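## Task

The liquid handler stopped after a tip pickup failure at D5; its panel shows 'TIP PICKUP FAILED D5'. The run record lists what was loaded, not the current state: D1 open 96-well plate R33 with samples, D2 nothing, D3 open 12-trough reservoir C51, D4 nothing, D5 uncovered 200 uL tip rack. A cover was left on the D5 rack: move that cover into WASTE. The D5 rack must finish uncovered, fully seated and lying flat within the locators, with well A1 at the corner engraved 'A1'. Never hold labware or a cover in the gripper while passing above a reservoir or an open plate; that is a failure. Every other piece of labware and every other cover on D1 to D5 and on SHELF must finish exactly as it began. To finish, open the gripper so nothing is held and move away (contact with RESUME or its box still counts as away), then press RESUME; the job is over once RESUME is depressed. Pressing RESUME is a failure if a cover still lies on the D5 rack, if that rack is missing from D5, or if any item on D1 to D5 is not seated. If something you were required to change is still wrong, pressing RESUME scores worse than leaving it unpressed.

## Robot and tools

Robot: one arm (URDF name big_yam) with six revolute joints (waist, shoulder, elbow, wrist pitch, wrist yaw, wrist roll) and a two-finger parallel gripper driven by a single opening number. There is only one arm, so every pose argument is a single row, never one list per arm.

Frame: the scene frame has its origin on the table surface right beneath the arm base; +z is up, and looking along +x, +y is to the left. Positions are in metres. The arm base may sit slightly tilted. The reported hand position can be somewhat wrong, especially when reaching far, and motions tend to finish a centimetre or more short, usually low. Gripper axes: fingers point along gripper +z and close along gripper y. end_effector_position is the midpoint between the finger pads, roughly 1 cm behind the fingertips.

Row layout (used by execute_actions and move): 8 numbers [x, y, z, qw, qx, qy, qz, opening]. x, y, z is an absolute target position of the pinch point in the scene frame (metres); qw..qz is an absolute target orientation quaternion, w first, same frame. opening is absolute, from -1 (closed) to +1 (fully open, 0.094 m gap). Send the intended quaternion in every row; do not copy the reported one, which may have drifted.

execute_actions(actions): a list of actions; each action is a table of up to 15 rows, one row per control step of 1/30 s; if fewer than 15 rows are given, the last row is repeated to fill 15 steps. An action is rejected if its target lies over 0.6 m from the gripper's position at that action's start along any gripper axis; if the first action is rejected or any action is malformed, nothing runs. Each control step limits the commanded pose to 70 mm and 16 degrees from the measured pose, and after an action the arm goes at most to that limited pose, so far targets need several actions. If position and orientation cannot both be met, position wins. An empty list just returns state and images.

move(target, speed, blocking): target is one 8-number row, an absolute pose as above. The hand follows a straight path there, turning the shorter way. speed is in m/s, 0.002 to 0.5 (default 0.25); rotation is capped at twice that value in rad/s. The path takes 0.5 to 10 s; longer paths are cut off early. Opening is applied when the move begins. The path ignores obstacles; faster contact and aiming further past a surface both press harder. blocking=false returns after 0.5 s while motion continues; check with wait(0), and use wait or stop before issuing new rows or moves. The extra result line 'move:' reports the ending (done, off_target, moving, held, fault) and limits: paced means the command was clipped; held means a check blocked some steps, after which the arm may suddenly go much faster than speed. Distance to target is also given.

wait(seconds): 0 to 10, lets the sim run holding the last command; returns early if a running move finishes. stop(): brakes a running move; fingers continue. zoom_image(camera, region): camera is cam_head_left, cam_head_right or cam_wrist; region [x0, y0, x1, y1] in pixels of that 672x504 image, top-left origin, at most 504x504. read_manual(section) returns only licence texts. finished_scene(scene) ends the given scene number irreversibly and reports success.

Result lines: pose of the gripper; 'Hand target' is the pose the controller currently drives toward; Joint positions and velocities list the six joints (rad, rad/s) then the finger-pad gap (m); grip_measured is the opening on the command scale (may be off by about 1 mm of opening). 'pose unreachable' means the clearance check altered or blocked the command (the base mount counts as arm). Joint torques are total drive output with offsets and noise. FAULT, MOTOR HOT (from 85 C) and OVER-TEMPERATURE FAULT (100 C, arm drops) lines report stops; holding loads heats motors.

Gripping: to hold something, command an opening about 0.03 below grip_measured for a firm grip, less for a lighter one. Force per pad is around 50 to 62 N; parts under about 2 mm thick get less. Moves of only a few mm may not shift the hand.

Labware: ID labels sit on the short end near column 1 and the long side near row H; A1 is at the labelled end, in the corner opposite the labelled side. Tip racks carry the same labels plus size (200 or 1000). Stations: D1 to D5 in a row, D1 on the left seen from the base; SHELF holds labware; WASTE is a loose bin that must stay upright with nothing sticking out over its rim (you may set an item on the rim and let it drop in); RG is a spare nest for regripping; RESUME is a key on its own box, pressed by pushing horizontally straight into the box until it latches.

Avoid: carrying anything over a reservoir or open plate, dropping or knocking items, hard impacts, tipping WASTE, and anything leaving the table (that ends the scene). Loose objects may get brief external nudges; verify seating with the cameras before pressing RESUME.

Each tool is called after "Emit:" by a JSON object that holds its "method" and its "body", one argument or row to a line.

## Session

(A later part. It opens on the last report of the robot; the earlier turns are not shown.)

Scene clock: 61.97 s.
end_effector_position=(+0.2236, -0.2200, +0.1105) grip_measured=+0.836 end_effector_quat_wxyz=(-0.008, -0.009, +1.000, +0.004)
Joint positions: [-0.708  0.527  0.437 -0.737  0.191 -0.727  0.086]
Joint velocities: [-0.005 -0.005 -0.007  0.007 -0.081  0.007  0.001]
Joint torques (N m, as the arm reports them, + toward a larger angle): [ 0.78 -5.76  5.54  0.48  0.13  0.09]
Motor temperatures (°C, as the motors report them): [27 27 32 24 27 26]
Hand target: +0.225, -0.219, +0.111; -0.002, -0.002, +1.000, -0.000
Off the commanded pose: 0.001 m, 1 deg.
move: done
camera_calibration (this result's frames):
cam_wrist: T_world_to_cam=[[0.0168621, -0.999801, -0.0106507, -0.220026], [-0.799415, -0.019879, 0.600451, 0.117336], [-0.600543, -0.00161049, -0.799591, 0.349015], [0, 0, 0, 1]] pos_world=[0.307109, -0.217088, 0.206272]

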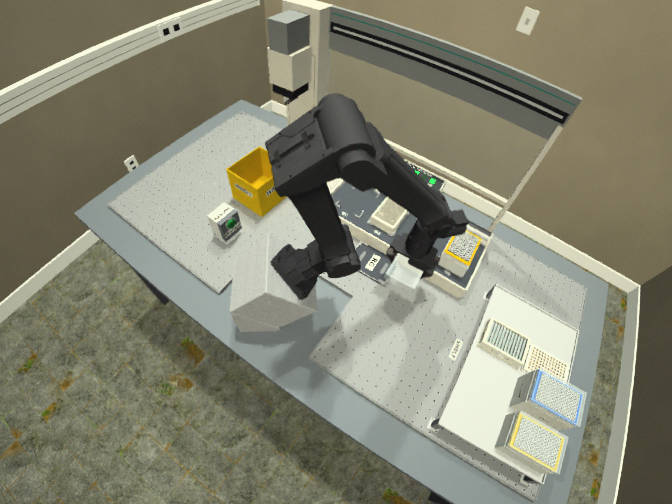

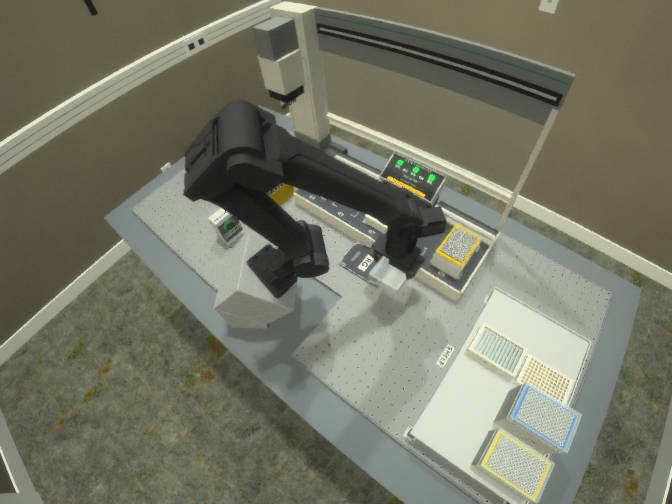

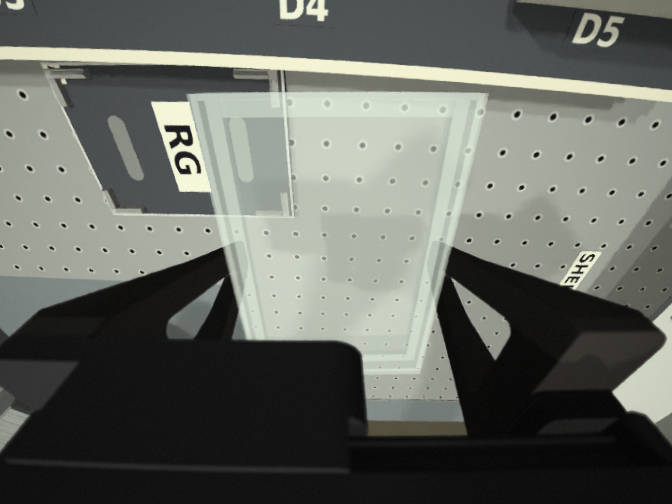

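Emit:
{"method": "move", "body": {
  "target": [0.24,0.05,0.13,0,0,1,0,0.76],
  "speed": 0.12
}}

Emit:
{"method": "move", "body": {
  "target": [0.24,0.2,0.23,0,0,1,0,0.76],
  "speed": 0.15
}}

Emit:
{"method": "zoom_image", "body": {
  "camera": "cam_head_right",
  "region": [370,150,520,310]
}}

Scene clock: 70.33 s.
end_effector_position=(+0.2234, +0.0375, +0.1238) grip_measured=+0.836 end_effector_quat_wxyz=(-0.016, -0.021, +1.000, -0.016)
Joint positions: [ 0.612  1.212  0.39  -0.827  0.783  0.69   0.086]
Joint velocities: [-0.005 -0.015  0.012 -0.007 -0.007  0.081 -0.001]
Joint torques (N m, as the arm reports them, + toward a larger angle): [ 4.4  -1.28  7.03  0.23  0.28  0.12]
Motor temperatures (°C, as the motors report them): [27 26 32 24 27 26]
Hand target: +0.239, +0.045, +0.130; -0.005, -0.004, +1.000, -0.009
Off the commanded pose: 0.022 m, 4 deg.
move: off_target
camera_calibration (this result's frames):
cam_wrist: T_world_to_cam=[[0.0414903, -0.998742, 0.0281626, 0.0272982], [-0.789203, -0.0154736, 0.613938, 0.110094], [-0.61273, -0.0476985, -0.788852, 0.363082], [0, 0, 0, 1]] pos_world=[0.308226, 0.0462859, 0.218058]

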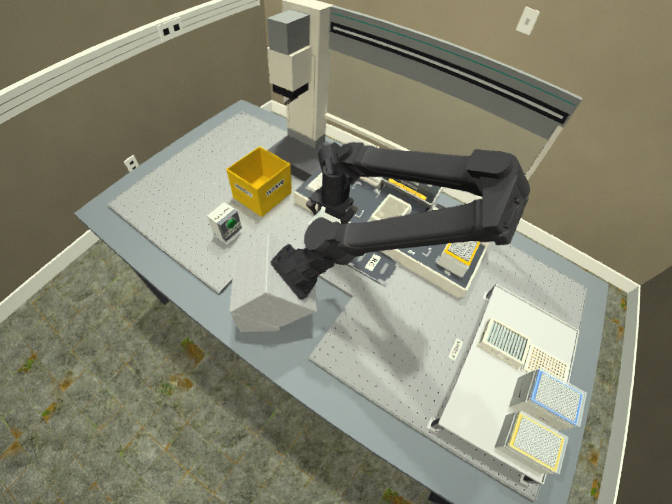

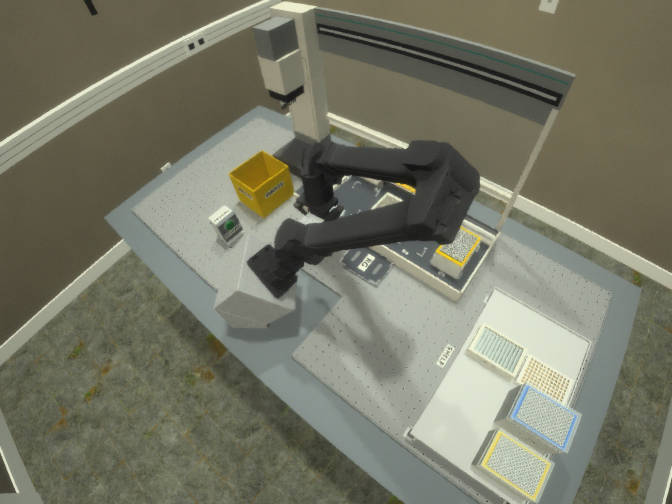

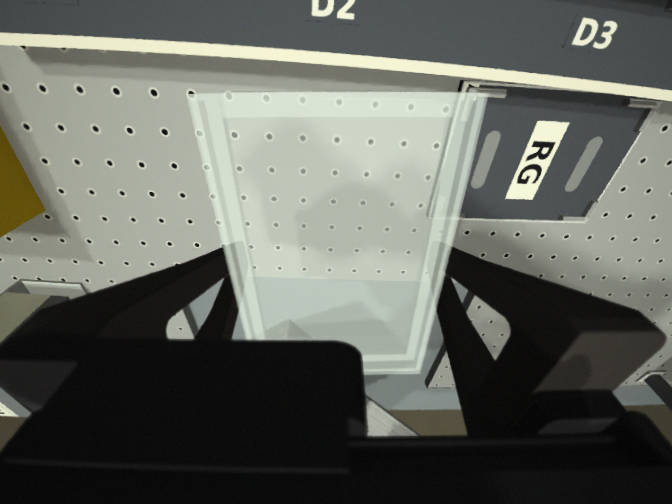

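Scene clock: 72.07 s.
end_effector_position=(+0.2352, +0.1878, +0.2180) grip_measured=+0.836 end_effector_quat_wxyz=(-0.001, -0.011, +1.000, -0.012)
Joint positions: [ 1.054  1.66   0.792 -1.144  0.686  1.267  0.086]
Joint velocities: [ 0.015  0.015 -0.007  0.022  0.037 -0.022 -0.001]
Joint torques (N m, as the arm reports them, + toward a larger angle): [ 7.83 -3.61  9.27 -0.37  0.09  0.14]
Motor temperatures (°C, as the motors report them): [27 26 32 24 27 26]
Hand target: +0.243, +0.199, +0.227; +0.001, +0.000, +1.000, -0.004
Off the commanded pose: 0.018 m, 2 deg.
move: off_target
camera_calibration (this result's frames):
cam_wrist: T_world_to_cam=[[0.0220231, -0.999559, 0.0199075, 0.180738], [-0.807078, -0.00602332, 0.590414, 0.0715048], [-0.590034, -0.0290696, -0.806855, 0.446873], [0, 0, 0, 1]] pos_world=[0.3174, 0.19408, 0.314746]

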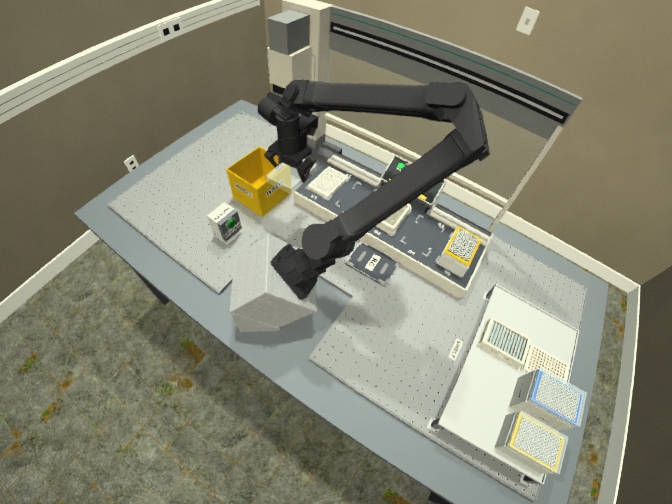

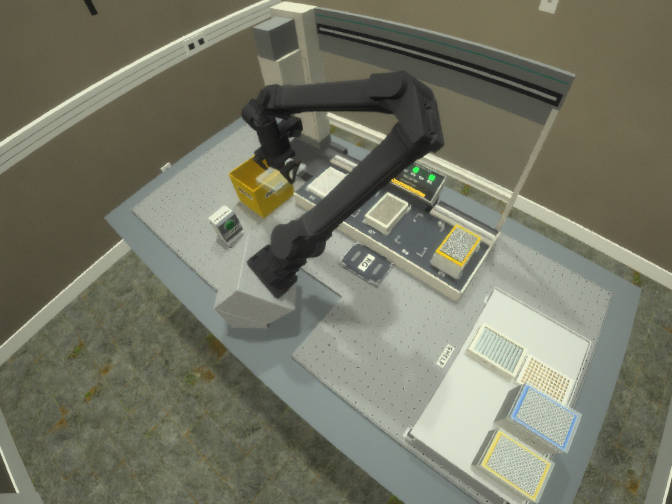

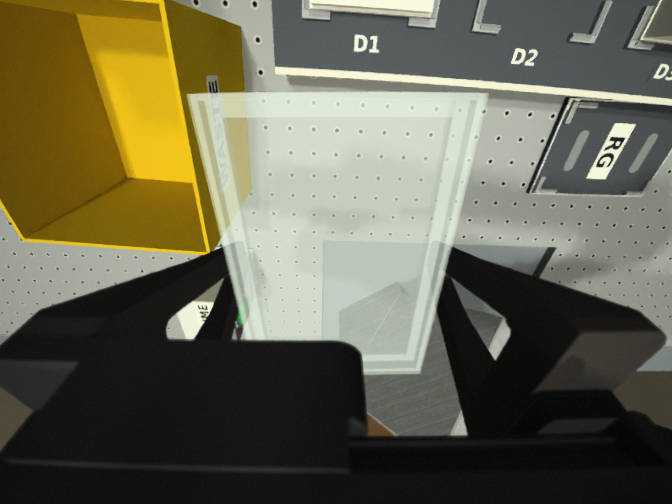

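Region (370, 150, 520, 310) of cam_head_right's 672x504 image, scaled by 3.150, with more detail than that image has; it fills the left 472 columns of this view, and the rest is white.

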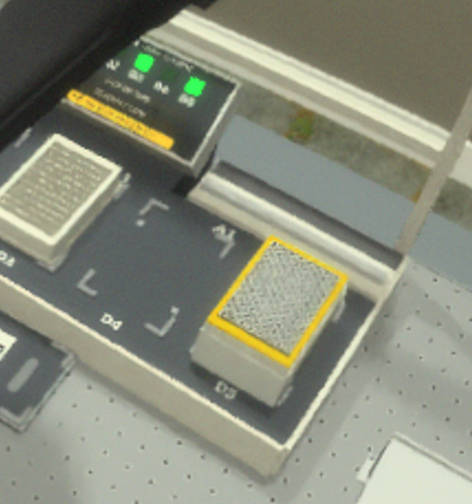

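Emit:
{"method": "move", "body": {
  "target": [0.25,0.31,0.23,0,0,1,0,0.76],
  "speed": 0.15
}}

Emit:
{"method": "move", "body": {
  "target": [0.28,0.37,0.18,0,0.02,1,0,0.76],
  "speed": 0.1
}}

Emit:
{"method": "zoom_image", "body": {
  "camera": "cam_head_left",
  "region": [380,200,520,310]
}}

Scene clock: 77.50 s.
end_effector_position=(+0.2444, +0.2937, +0.2183) grip_measured=+0.836 end_effector_quat_wxyz=(-0.005, -0.012, +1.000, -0.014)
Joint positions: [ 1.094  1.959  1.052 -1.141  0.663  1.314  0.086]
Joint velocities: [-0.015  0.005  0.007  0.012 -0.051  0.007 -0.001]
Joint torques (N m, as the arm reports them, + toward a larger angle): [10.61 -8.24  9.44  0.05  0.07  0.14]
Motor temperatures (°C, as the motors report them): [28 26 32 24 27 26]
Hand target: +0.251, +0.309, +0.228; -0.000, -0.000, +1.000, -0.000
Off the commanded pose: 0.021 m, 2 deg.
move: off_target
camera_calibration (this result's frames):
cam_wrist: T_world_to_cam=[[0.0250383, -0.999403, 0.0237904, 0.284798], [-0.803365, -0.00595225, 0.595457, 0.0773803], [-0.59496, -0.0340216, -0.803035, 0.457414], [0, 0, 0, 1]] pos_world=[0.327177, 0.300651, 0.314467]

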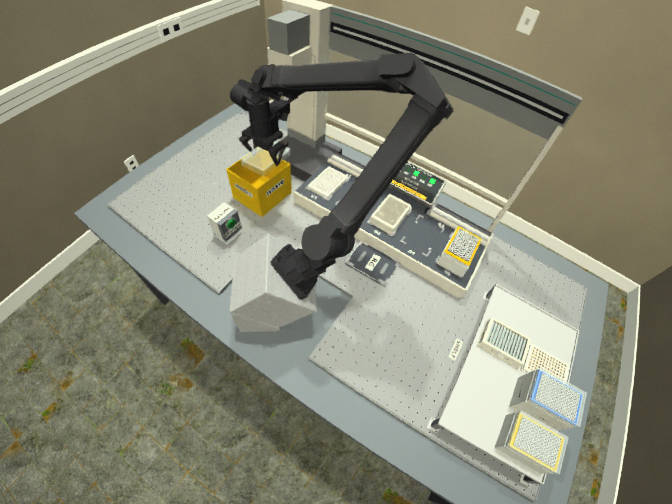

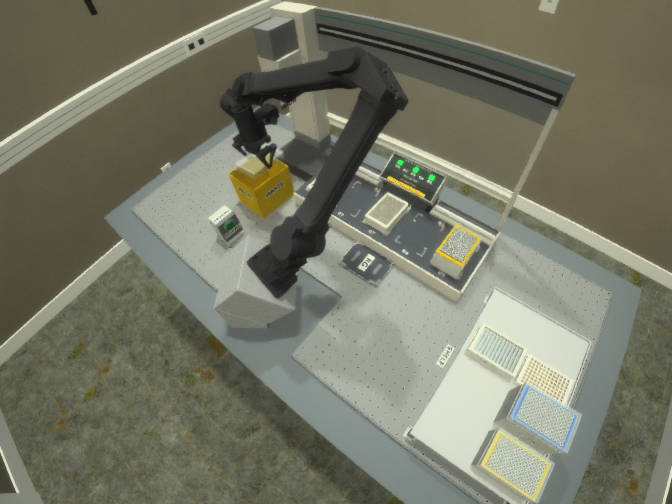

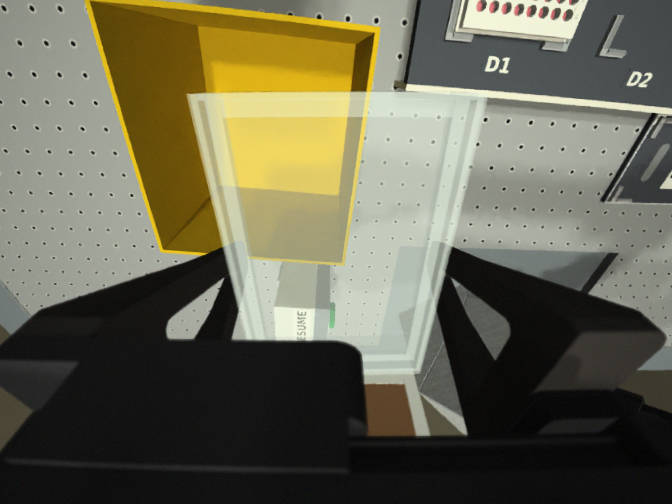

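Scene clock: 78.77 s.
end_effector_position=(+0.2651, +0.3573, +0.1814) grip_measured=+0.836 end_effector_quat_wxyz=(+0.001, +0.010, +1.000, -0.005)
Joint positions: [ 1.041  2.134  1.191 -1.041  0.691  1.282  0.086]
Joint velocities: [ 0.005  0.005 -0.007 -0.012  0.007 -0.022 -0.001]
Joint torques (N m, as the arm reports them, + toward a larger angle): [  9.88 -10.27   9.16   0.31   0.32  -0.13]
Motor temperatures (°C, as the motors report them): [28 26 32 24 27 26]
Hand target: +0.279, +0.369, +0.179; -0.000, +0.020, +1.000, +0.001
Off the commanded pose: 0.020 m, 1 deg.
move: off_target
camera_calibration (this result's frames):
cam_wrist: T_world_to_cam=[[-0.0195475, -0.999786, 0.00671263, 0.363749], [-0.809453, 0.0197663, 0.586852, 0.110361], [-0.58686, 0.00603792, -0.809666, 0.427058], [0, 0, 0, 1]] pos_world=[0.347066, 0.358911, 0.278567]

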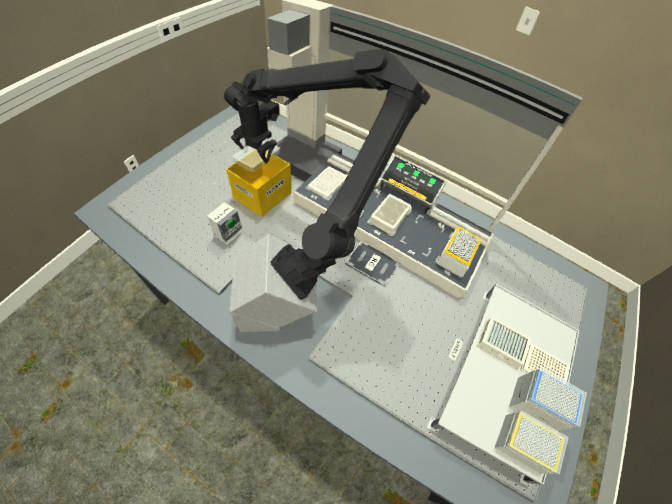

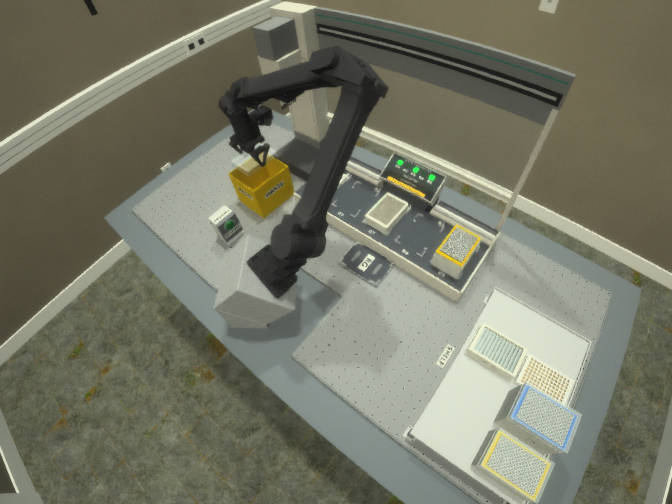

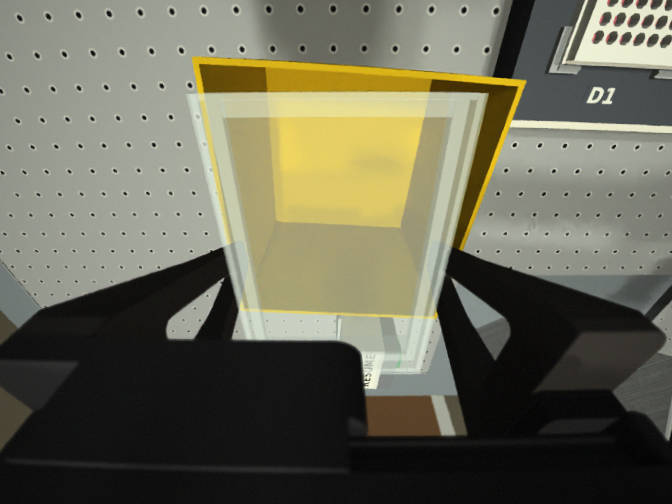

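Region (380, 200, 520, 310) of cam_head_left's 672x504 image, scaled by 3.600, with more detail than that image has; it fills the top 396 rows of this view, and the rest is white.

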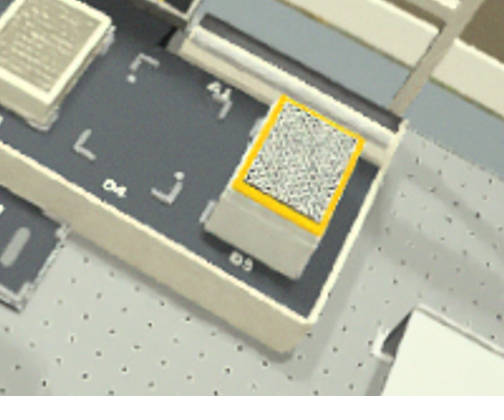

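Emit:
{"method": "move", "body": {
  "target": [0.272,0.36,0.14,0,0.045,1,0,0.76],
  "speed": 0.06
}}

Scene clock: 81.70 s.
end_effector_position=(+0.2762, +0.3642, +0.1571) grip_measured=+0.836 end_effector_quat_wxyz=(+0.006, +0.052, +0.999, +0.014)
Joint positions: [ 0.995  2.147  1.167 -0.916  0.707  1.278  0.086]
Joint velocities: [ 0.005  0.005 -0.002  0.012 -0.095  0.007 -0.   ]
Joint torques (N m, as the arm reports them, + toward a larger angle): [ 10.08 -10.43   5.17   0.45   0.33  -0.15]
Motor temperatures (°C, as the motors report them): [28 26 32 24 27 26]
Hand target: +0.271, +0.359, +0.141; -0.001, +0.045, +0.999, +0.001
Off the commanded pose: 0.018 m, 2 deg.
move: off_target
camera_calibration (this result's frames):
cam_wrist: T_world_to_cam=[[-0.104497, -0.994001, -0.0322829, 0.398503], [-0.812569, 0.0666173, 0.579045, 0.118424], [-0.573421, 0.0867405, -0.814656, 0.381547], [0, 0, 0, 1]] pos_world=[0.356657, 0.355128, 0.255121]

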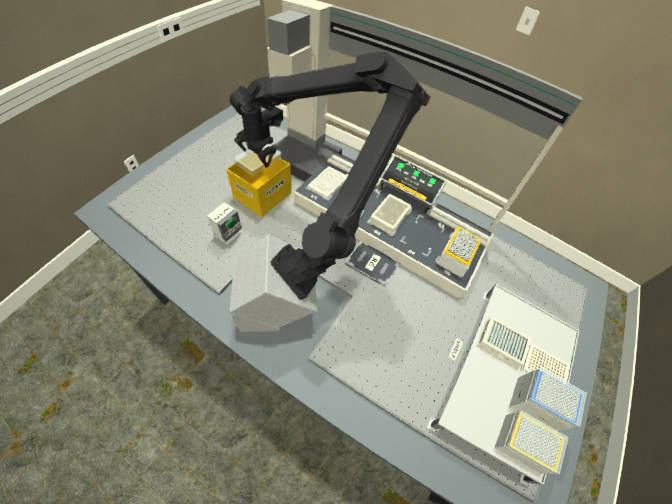

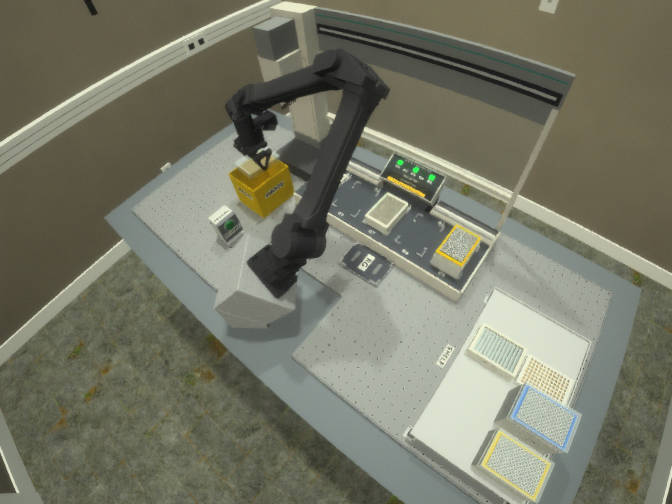

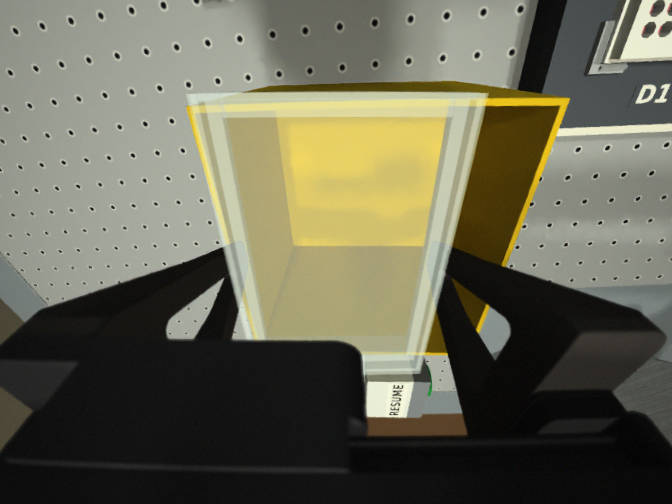

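Emit:
{"method": "execute_actions", "body": {
  "actions": [
    [[0.262,0.35,0.14,0,0.04,1,0,0.76]],
    [[0.252,0.343,0.14,0,0.04,1,0,0.76]],
    [[0.252,0.343,0.128,0,0.04,1,0,0.76]]
  ]
}}

Scene clock: 86.53 s.
end_effector_position=(+0.2558, +0.3485, +0.1426) grip_measured=+0.836 end_effector_quat_wxyz=(+0.006, +0.046, +0.999, +0.012)
Joint positions: [ 0.997  2.135  1.084 -0.852  0.707  1.272  0.086]
Joint velocities: [ 0.005  0.005 -0.002  0.007 -0.007  0.007 -0.   ]
Joint torques (N m, as the arm reports them, + toward a larger angle): [  9.67 -10.21   4.8    0.43   0.3   -0.16]
Motor temperatures (°C, as the motors report them): [28 26 32 24 27 26]
Hand target: +0.252, +0.343, +0.129; -0.000, +0.040, +0.999, +0.000
Off the commanded pose: 0.016 m, 2 deg.
camera_calibration (this result's frames):
cam_wrist: T_world_to_cam=[[-0.092678, -0.995306, -0.0278822, 0.377168], [-0.813329, 0.0595202, 0.578752, 0.114085], [-0.574375, 0.076315, -0.815027, 0.363282], [0, 0, 0, 1]] pos_world=[0.336404, 0.340884, 0.240574]

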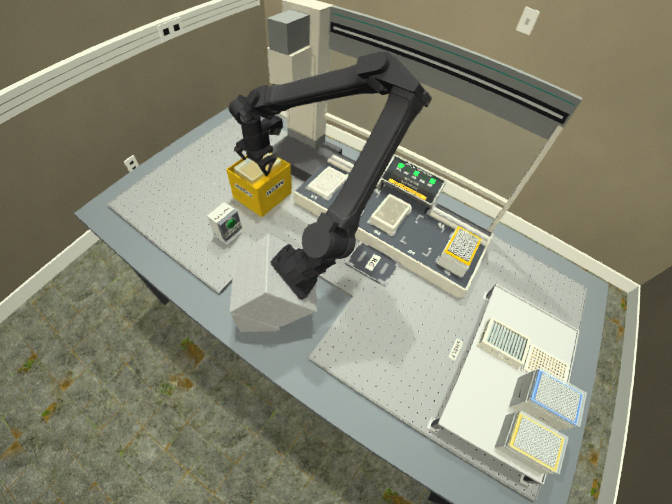

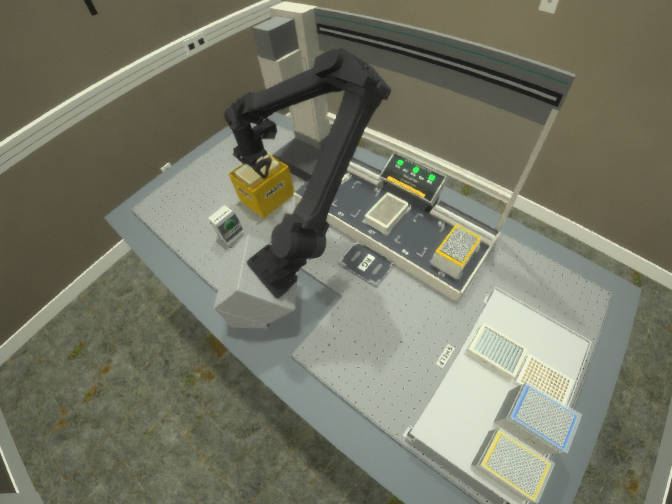

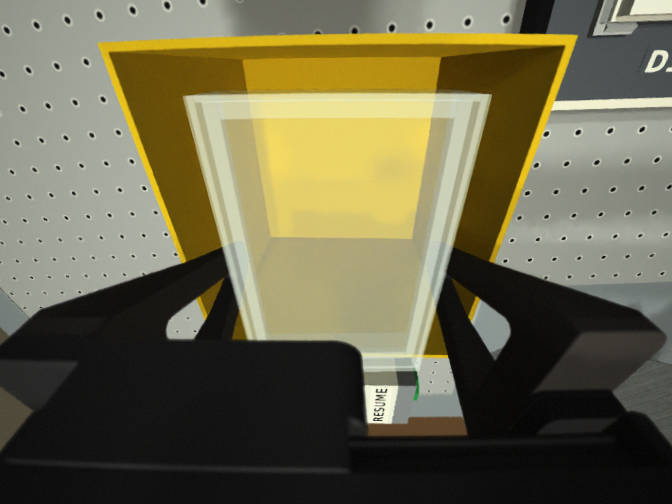

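Emit:
{"method": "execute_actions", "body": {
  "actions": [
    [[0.256,0.343,0.125,0,0.04,1,0,0.76]],
    [[0.256,0.343,0.113,0,0.04,1,0,0.76]],
    [[0.256,0.343,0.102,0,0.04,1,0,0.76]]
  ]
}}

Scene clock: 90.83 s.
end_effector_position=(+0.2605, +0.3488, +0.1184) grip_measured=+0.836 end_effector_quat_wxyz=(+0.007, +0.047, +0.999, +0.013)
Joint positions: [ 0.954  2.16   1.068 -0.771  0.721  1.217  0.086]
Joint velocities: [ 0.005  0.005 -0.007  0.002 -0.022 -0.037 -0.001]
Joint torques (N m, as the arm reports them, + toward a larger angle): [  9.94 -10.07   4.54   0.49   0.31  -0.18]
Motor temperatures (°C, as the motors report them): [28 27 32 24 27 26]
Hand target: +0.255, +0.342, +0.103; -0.000, +0.040, +0.999, +0.000
Off the commanded pose: 0.018 m, 2 deg.
camera_calibration (this result's frames):
cam_wrist: T_world_to_cam=[[-0.0938752, -0.995112, -0.0306485, 0.377708], [-0.814588, 0.0590734, 0.577024, 0.132564], [-0.572393, 0.0791341, -0.816152, 0.34488], [0, 0, 0, 1]] pos_world=[0.34085, 0.340739, 0.216558]

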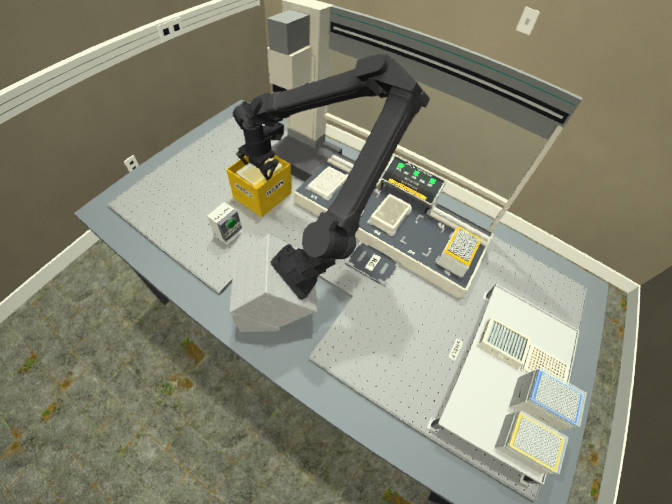

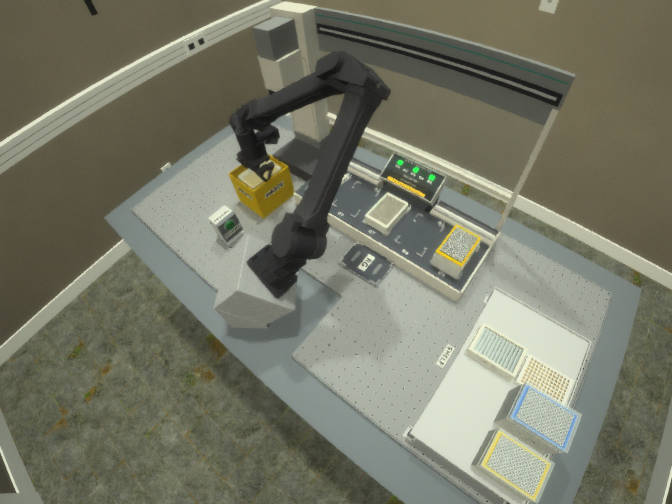

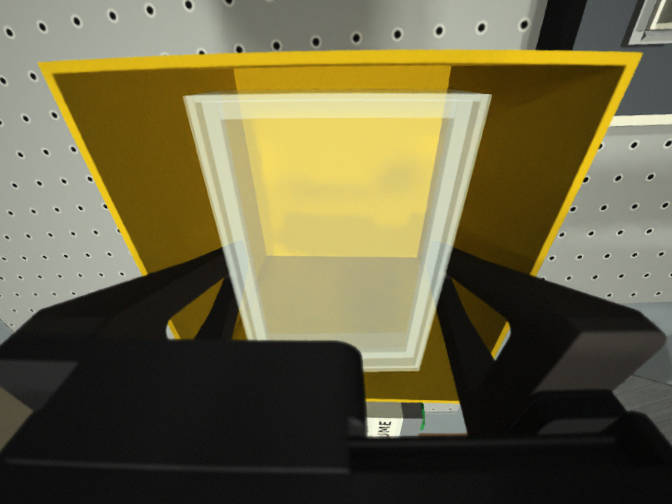

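Emit:
{"method": "execute_actions", "body": {
  "actions": [
    [[0.258,0.345,0.11,0,0.04,1,0,0.95]],
    [[0.268,0.36,0.15,0,0.04,1,0,0.95]],
    [[0.27,0.36,0.2,0,0.04,1,0,0.95]],
    [[0.27,0.35,0.22,0,0.04,1,0,0.95]]
  ]
}}

Emit:
{"method": "move", "body": {
  "target": [0.27,0.15,0.19,0,0,1,0,0]
}}

Emit:
{"method": "move", "body": {
  "target": [0.27,-0.2,0.12,0.1,0,0.995,0,0],
  "speed": 0.18
}}

Emit:
{"method": "move", "body": {
  "target": [0.27,-0.33,0.085,0.24,0.02,0.97,0,0],
  "speed": 0.15
}}

Scene clock: 98.53 s.
end_effector_position=(+0.2646, +0.3417, +0.2084) grip_measured=+0.948 end_effector_quat_wxyz=(-0.004, +0.030, +0.999, -0.011)
Joint positions: [ 1.068  2.08   1.19  -1.132  0.674  1.365  0.092]
Joint velocities: [ 0.005 -0.015 -0.007 -0.022  0.022 -0.081 -0.   ]
Joint torques (N m, as the arm reports them, + toward a larger angle): [ 11.96 -11.81   8.51  -0.36   0.07   0.16]
Motor temperatures (°C, as the motors report them): [28 27 32 24 27 26]
Hand target: +0.270, +0.350, +0.220; -0.000, +0.040, +0.999, +0.000
Off the commanded pose: 0.015 m, 2 deg.
camera_calibration (this result's frames):
cam_wrist: T_world_to_cam=[[-0.0593451, -0.99807, 0.0182966, 0.355474], [-0.802837, 0.0586132, 0.593311, 0.0780501], [-0.593238, 0.0205209, -0.804765, 0.44443], [0, 0, 0, 1]] pos_world=[0.34741, 0.341093, 0.30485]

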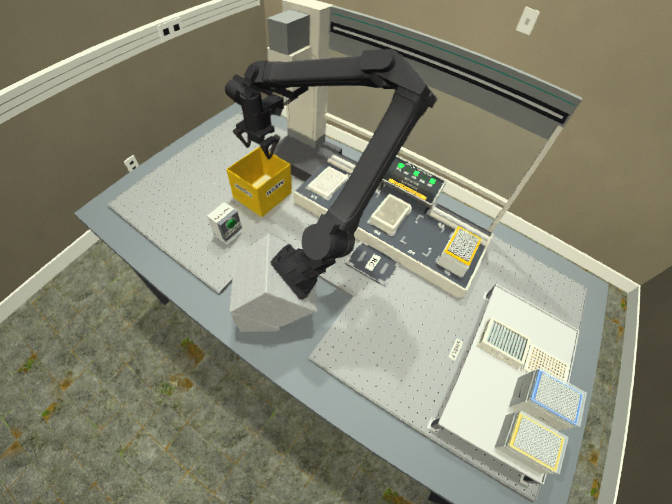

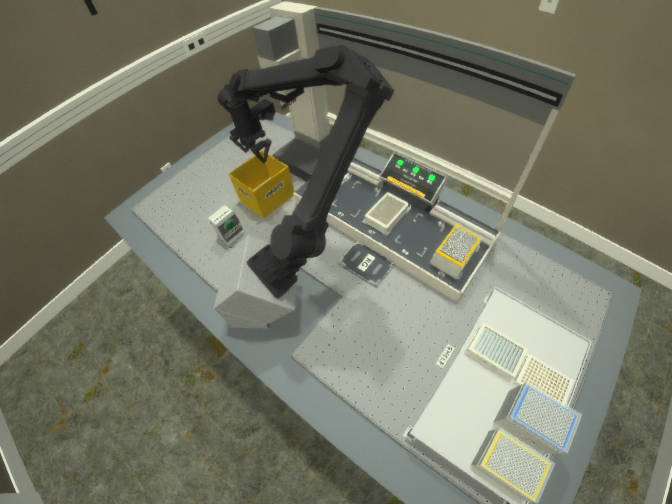

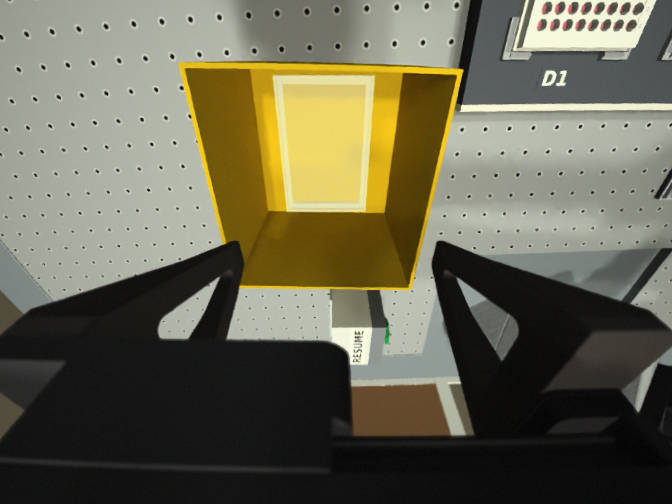

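Scene clock: 99.90 s.
end_effector_position=(+0.2706, +0.1535, +0.2000) grip_measured=+0.002 end_effector_quat_wxyz=(+0.003, +0.005, +1.000, +0.007)
Joint positions: [ 0.911  1.528  0.733 -1.05   0.731  1.09   0.047]
Joint velocities: [-0.015 -0.015 -0.007 -0.007  0.022  0.022 -0.001]
Joint torques (N m, as the arm reports them, + toward a larger angle): [ 5.99 -3.95  5.52  0.46  0.21 -0.18]
Motor temperatures (°C, as the motors report them): [28 27 32 24 27 26]
Hand target: +0.268, +0.151, +0.193; -0.001, -0.000, +1.000, +0.002
Off the commanded pose: 0.011 m, 1 deg.
move: off_target
camera_calibration (this result's frames):
cam_wrist: T_world_to_cam=[[-0.0107614, -0.999777, -0.0181495, 0.162612], [-0.81276, -0.00182777, 0.582596, 0.112922], [-0.5825, 0.0210207, -0.812559, 0.443654], [0, 0, 0, 1]] pos_world=[0.351957, 0.153456, 0.297659]

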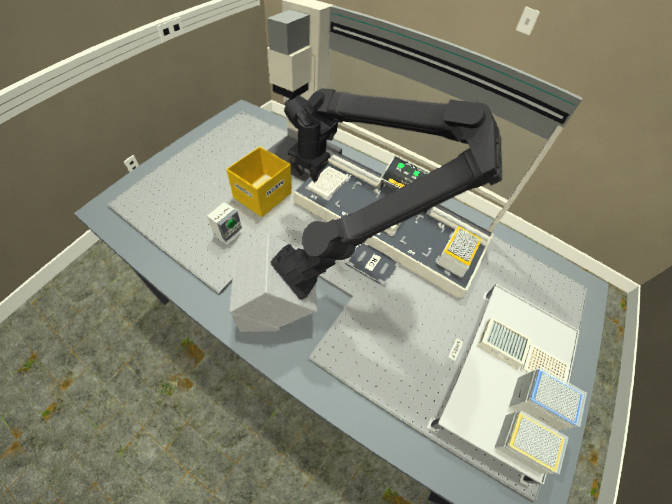

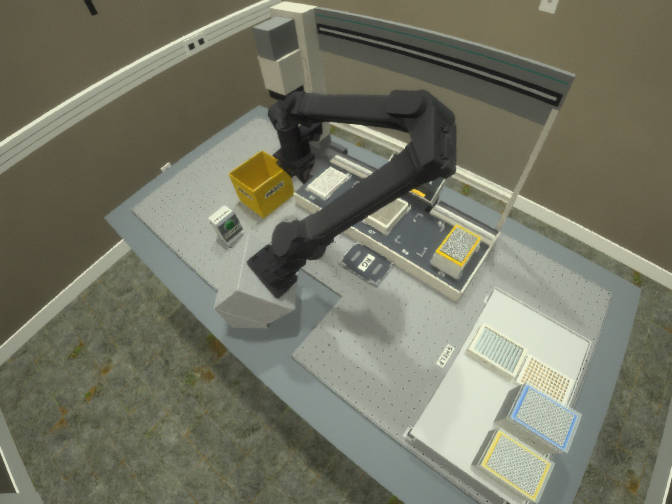

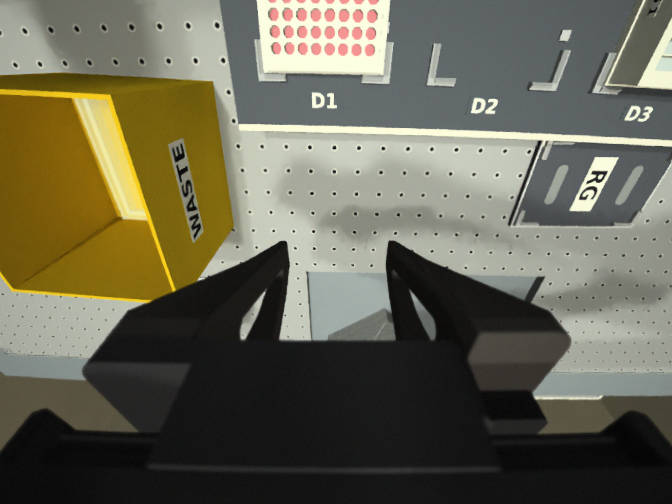

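Scene clock: 102.60 s.
end_effector_position=(+0.2625, -0.1880, +0.1209) grip_measured=+0.002 end_effector_quat_wxyz=(+0.099, +0.008, +0.995, +0.017)
Joint positions: [-0.55   0.443  0.377 -0.624  0.152 -0.611  0.047]
Joint velocities: [-0.005  0.005 -0.007 -0.002 -0.007 -0.051 -0.001]
Joint torques (N m, as the arm reports them, + toward a larger angle): [-0.43 -1.89  7.92  0.85 -0.27 -0.18]
Motor temperatures (°C, as the motors report them): [28 27 32 24 27 26]
Hand target: +0.269, -0.195, +0.123; +0.104, +0.004, +0.995, +0.013
Off the commanded pose: 0.014 m, 2 deg.
move: off_target
camera_calibration (this result's frames):
cam_wrist: T_world_to_cam=[[-0.0116933, -0.999142, -0.0397391, -0.177348], [-0.909346, -0.00590329, 0.416, 0.196549], [-0.415877, 0.0410009, -0.908496, 0.353484], [0, 0, 0, 1]] pos_world=[0.323663, -0.190529, 0.232327]

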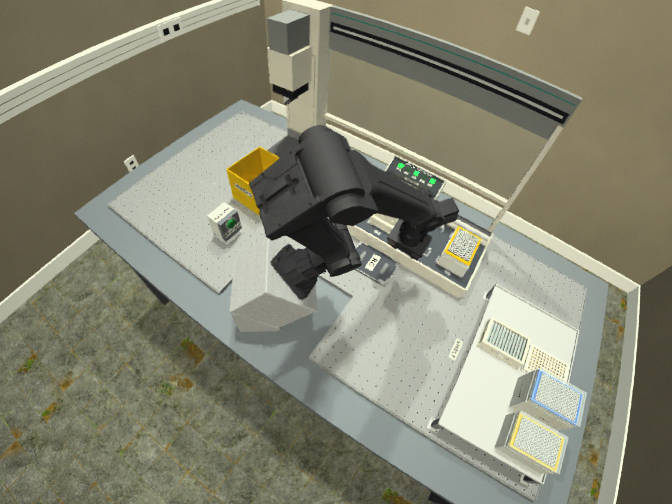

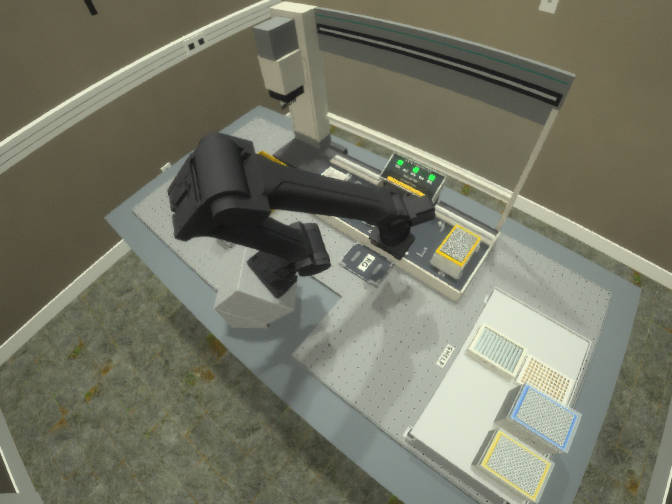

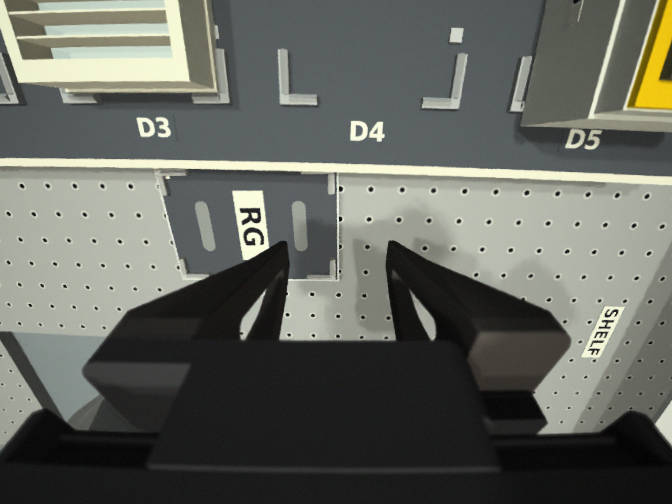

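Scene clock: 103.97 s.
end_effector_position=(+0.2598, -0.3149, +0.0825) grip_measured=+0.002 end_effector_quat_wxyz=(+0.237, +0.035, +0.971, +0.016)
Joint positions: [-1.212  0.779  0.472 -0.249 -0.587 -0.91   0.047]
Joint velocities: [-0.015 -0.015  0.022 -0.012  0.007 -0.051 -0.001]
Joint torques (N m, as the arm reports them, + toward a larger angle): [-0.28 -6.68  7.23  1.04 -0.49 -0.18]
Motor temperatures (°C, as the motors report them): [28 26 32 24 27 26]
Hand target: +0.268, -0.330, +0.086; +0.244, +0.023, +0.969, +0.003
Off the commanded pose: 0.018 m, 3 deg.
move: off_target
camera_calibration (this result's frames):
cam_wrist: T_world_to_cam=[[-0.058641, -0.997012, -0.0502754, -0.292038], [-0.987404, 0.0505149, 0.149942, 0.269353], [-0.146954, 0.0584348, -0.987416, 0.264759], [0, 0, 0, 1]] pos_world=[0.287742, -0.320243, 0.206357]

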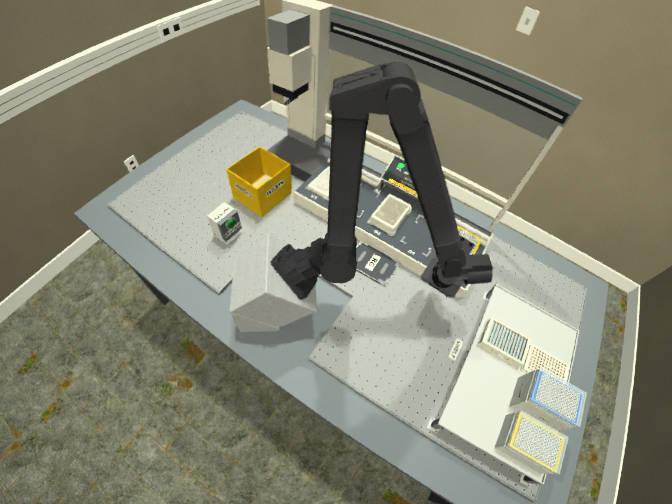

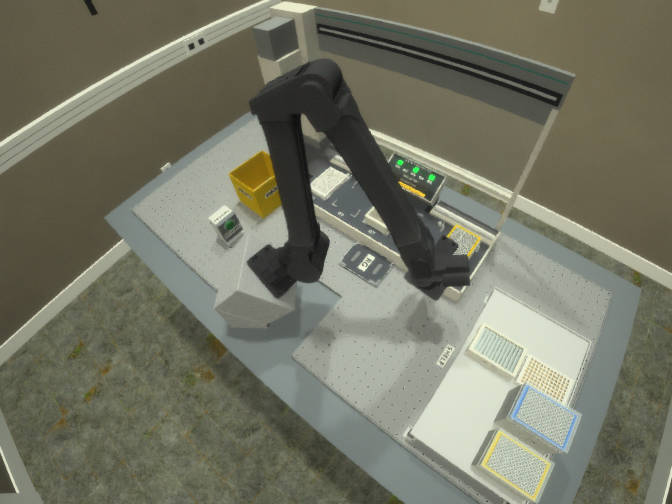

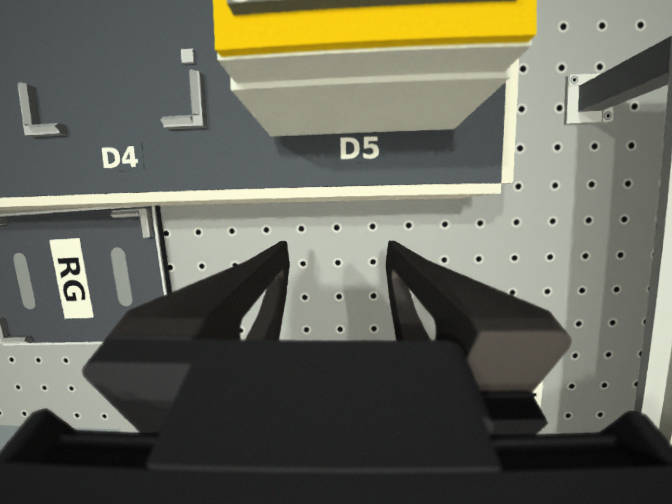

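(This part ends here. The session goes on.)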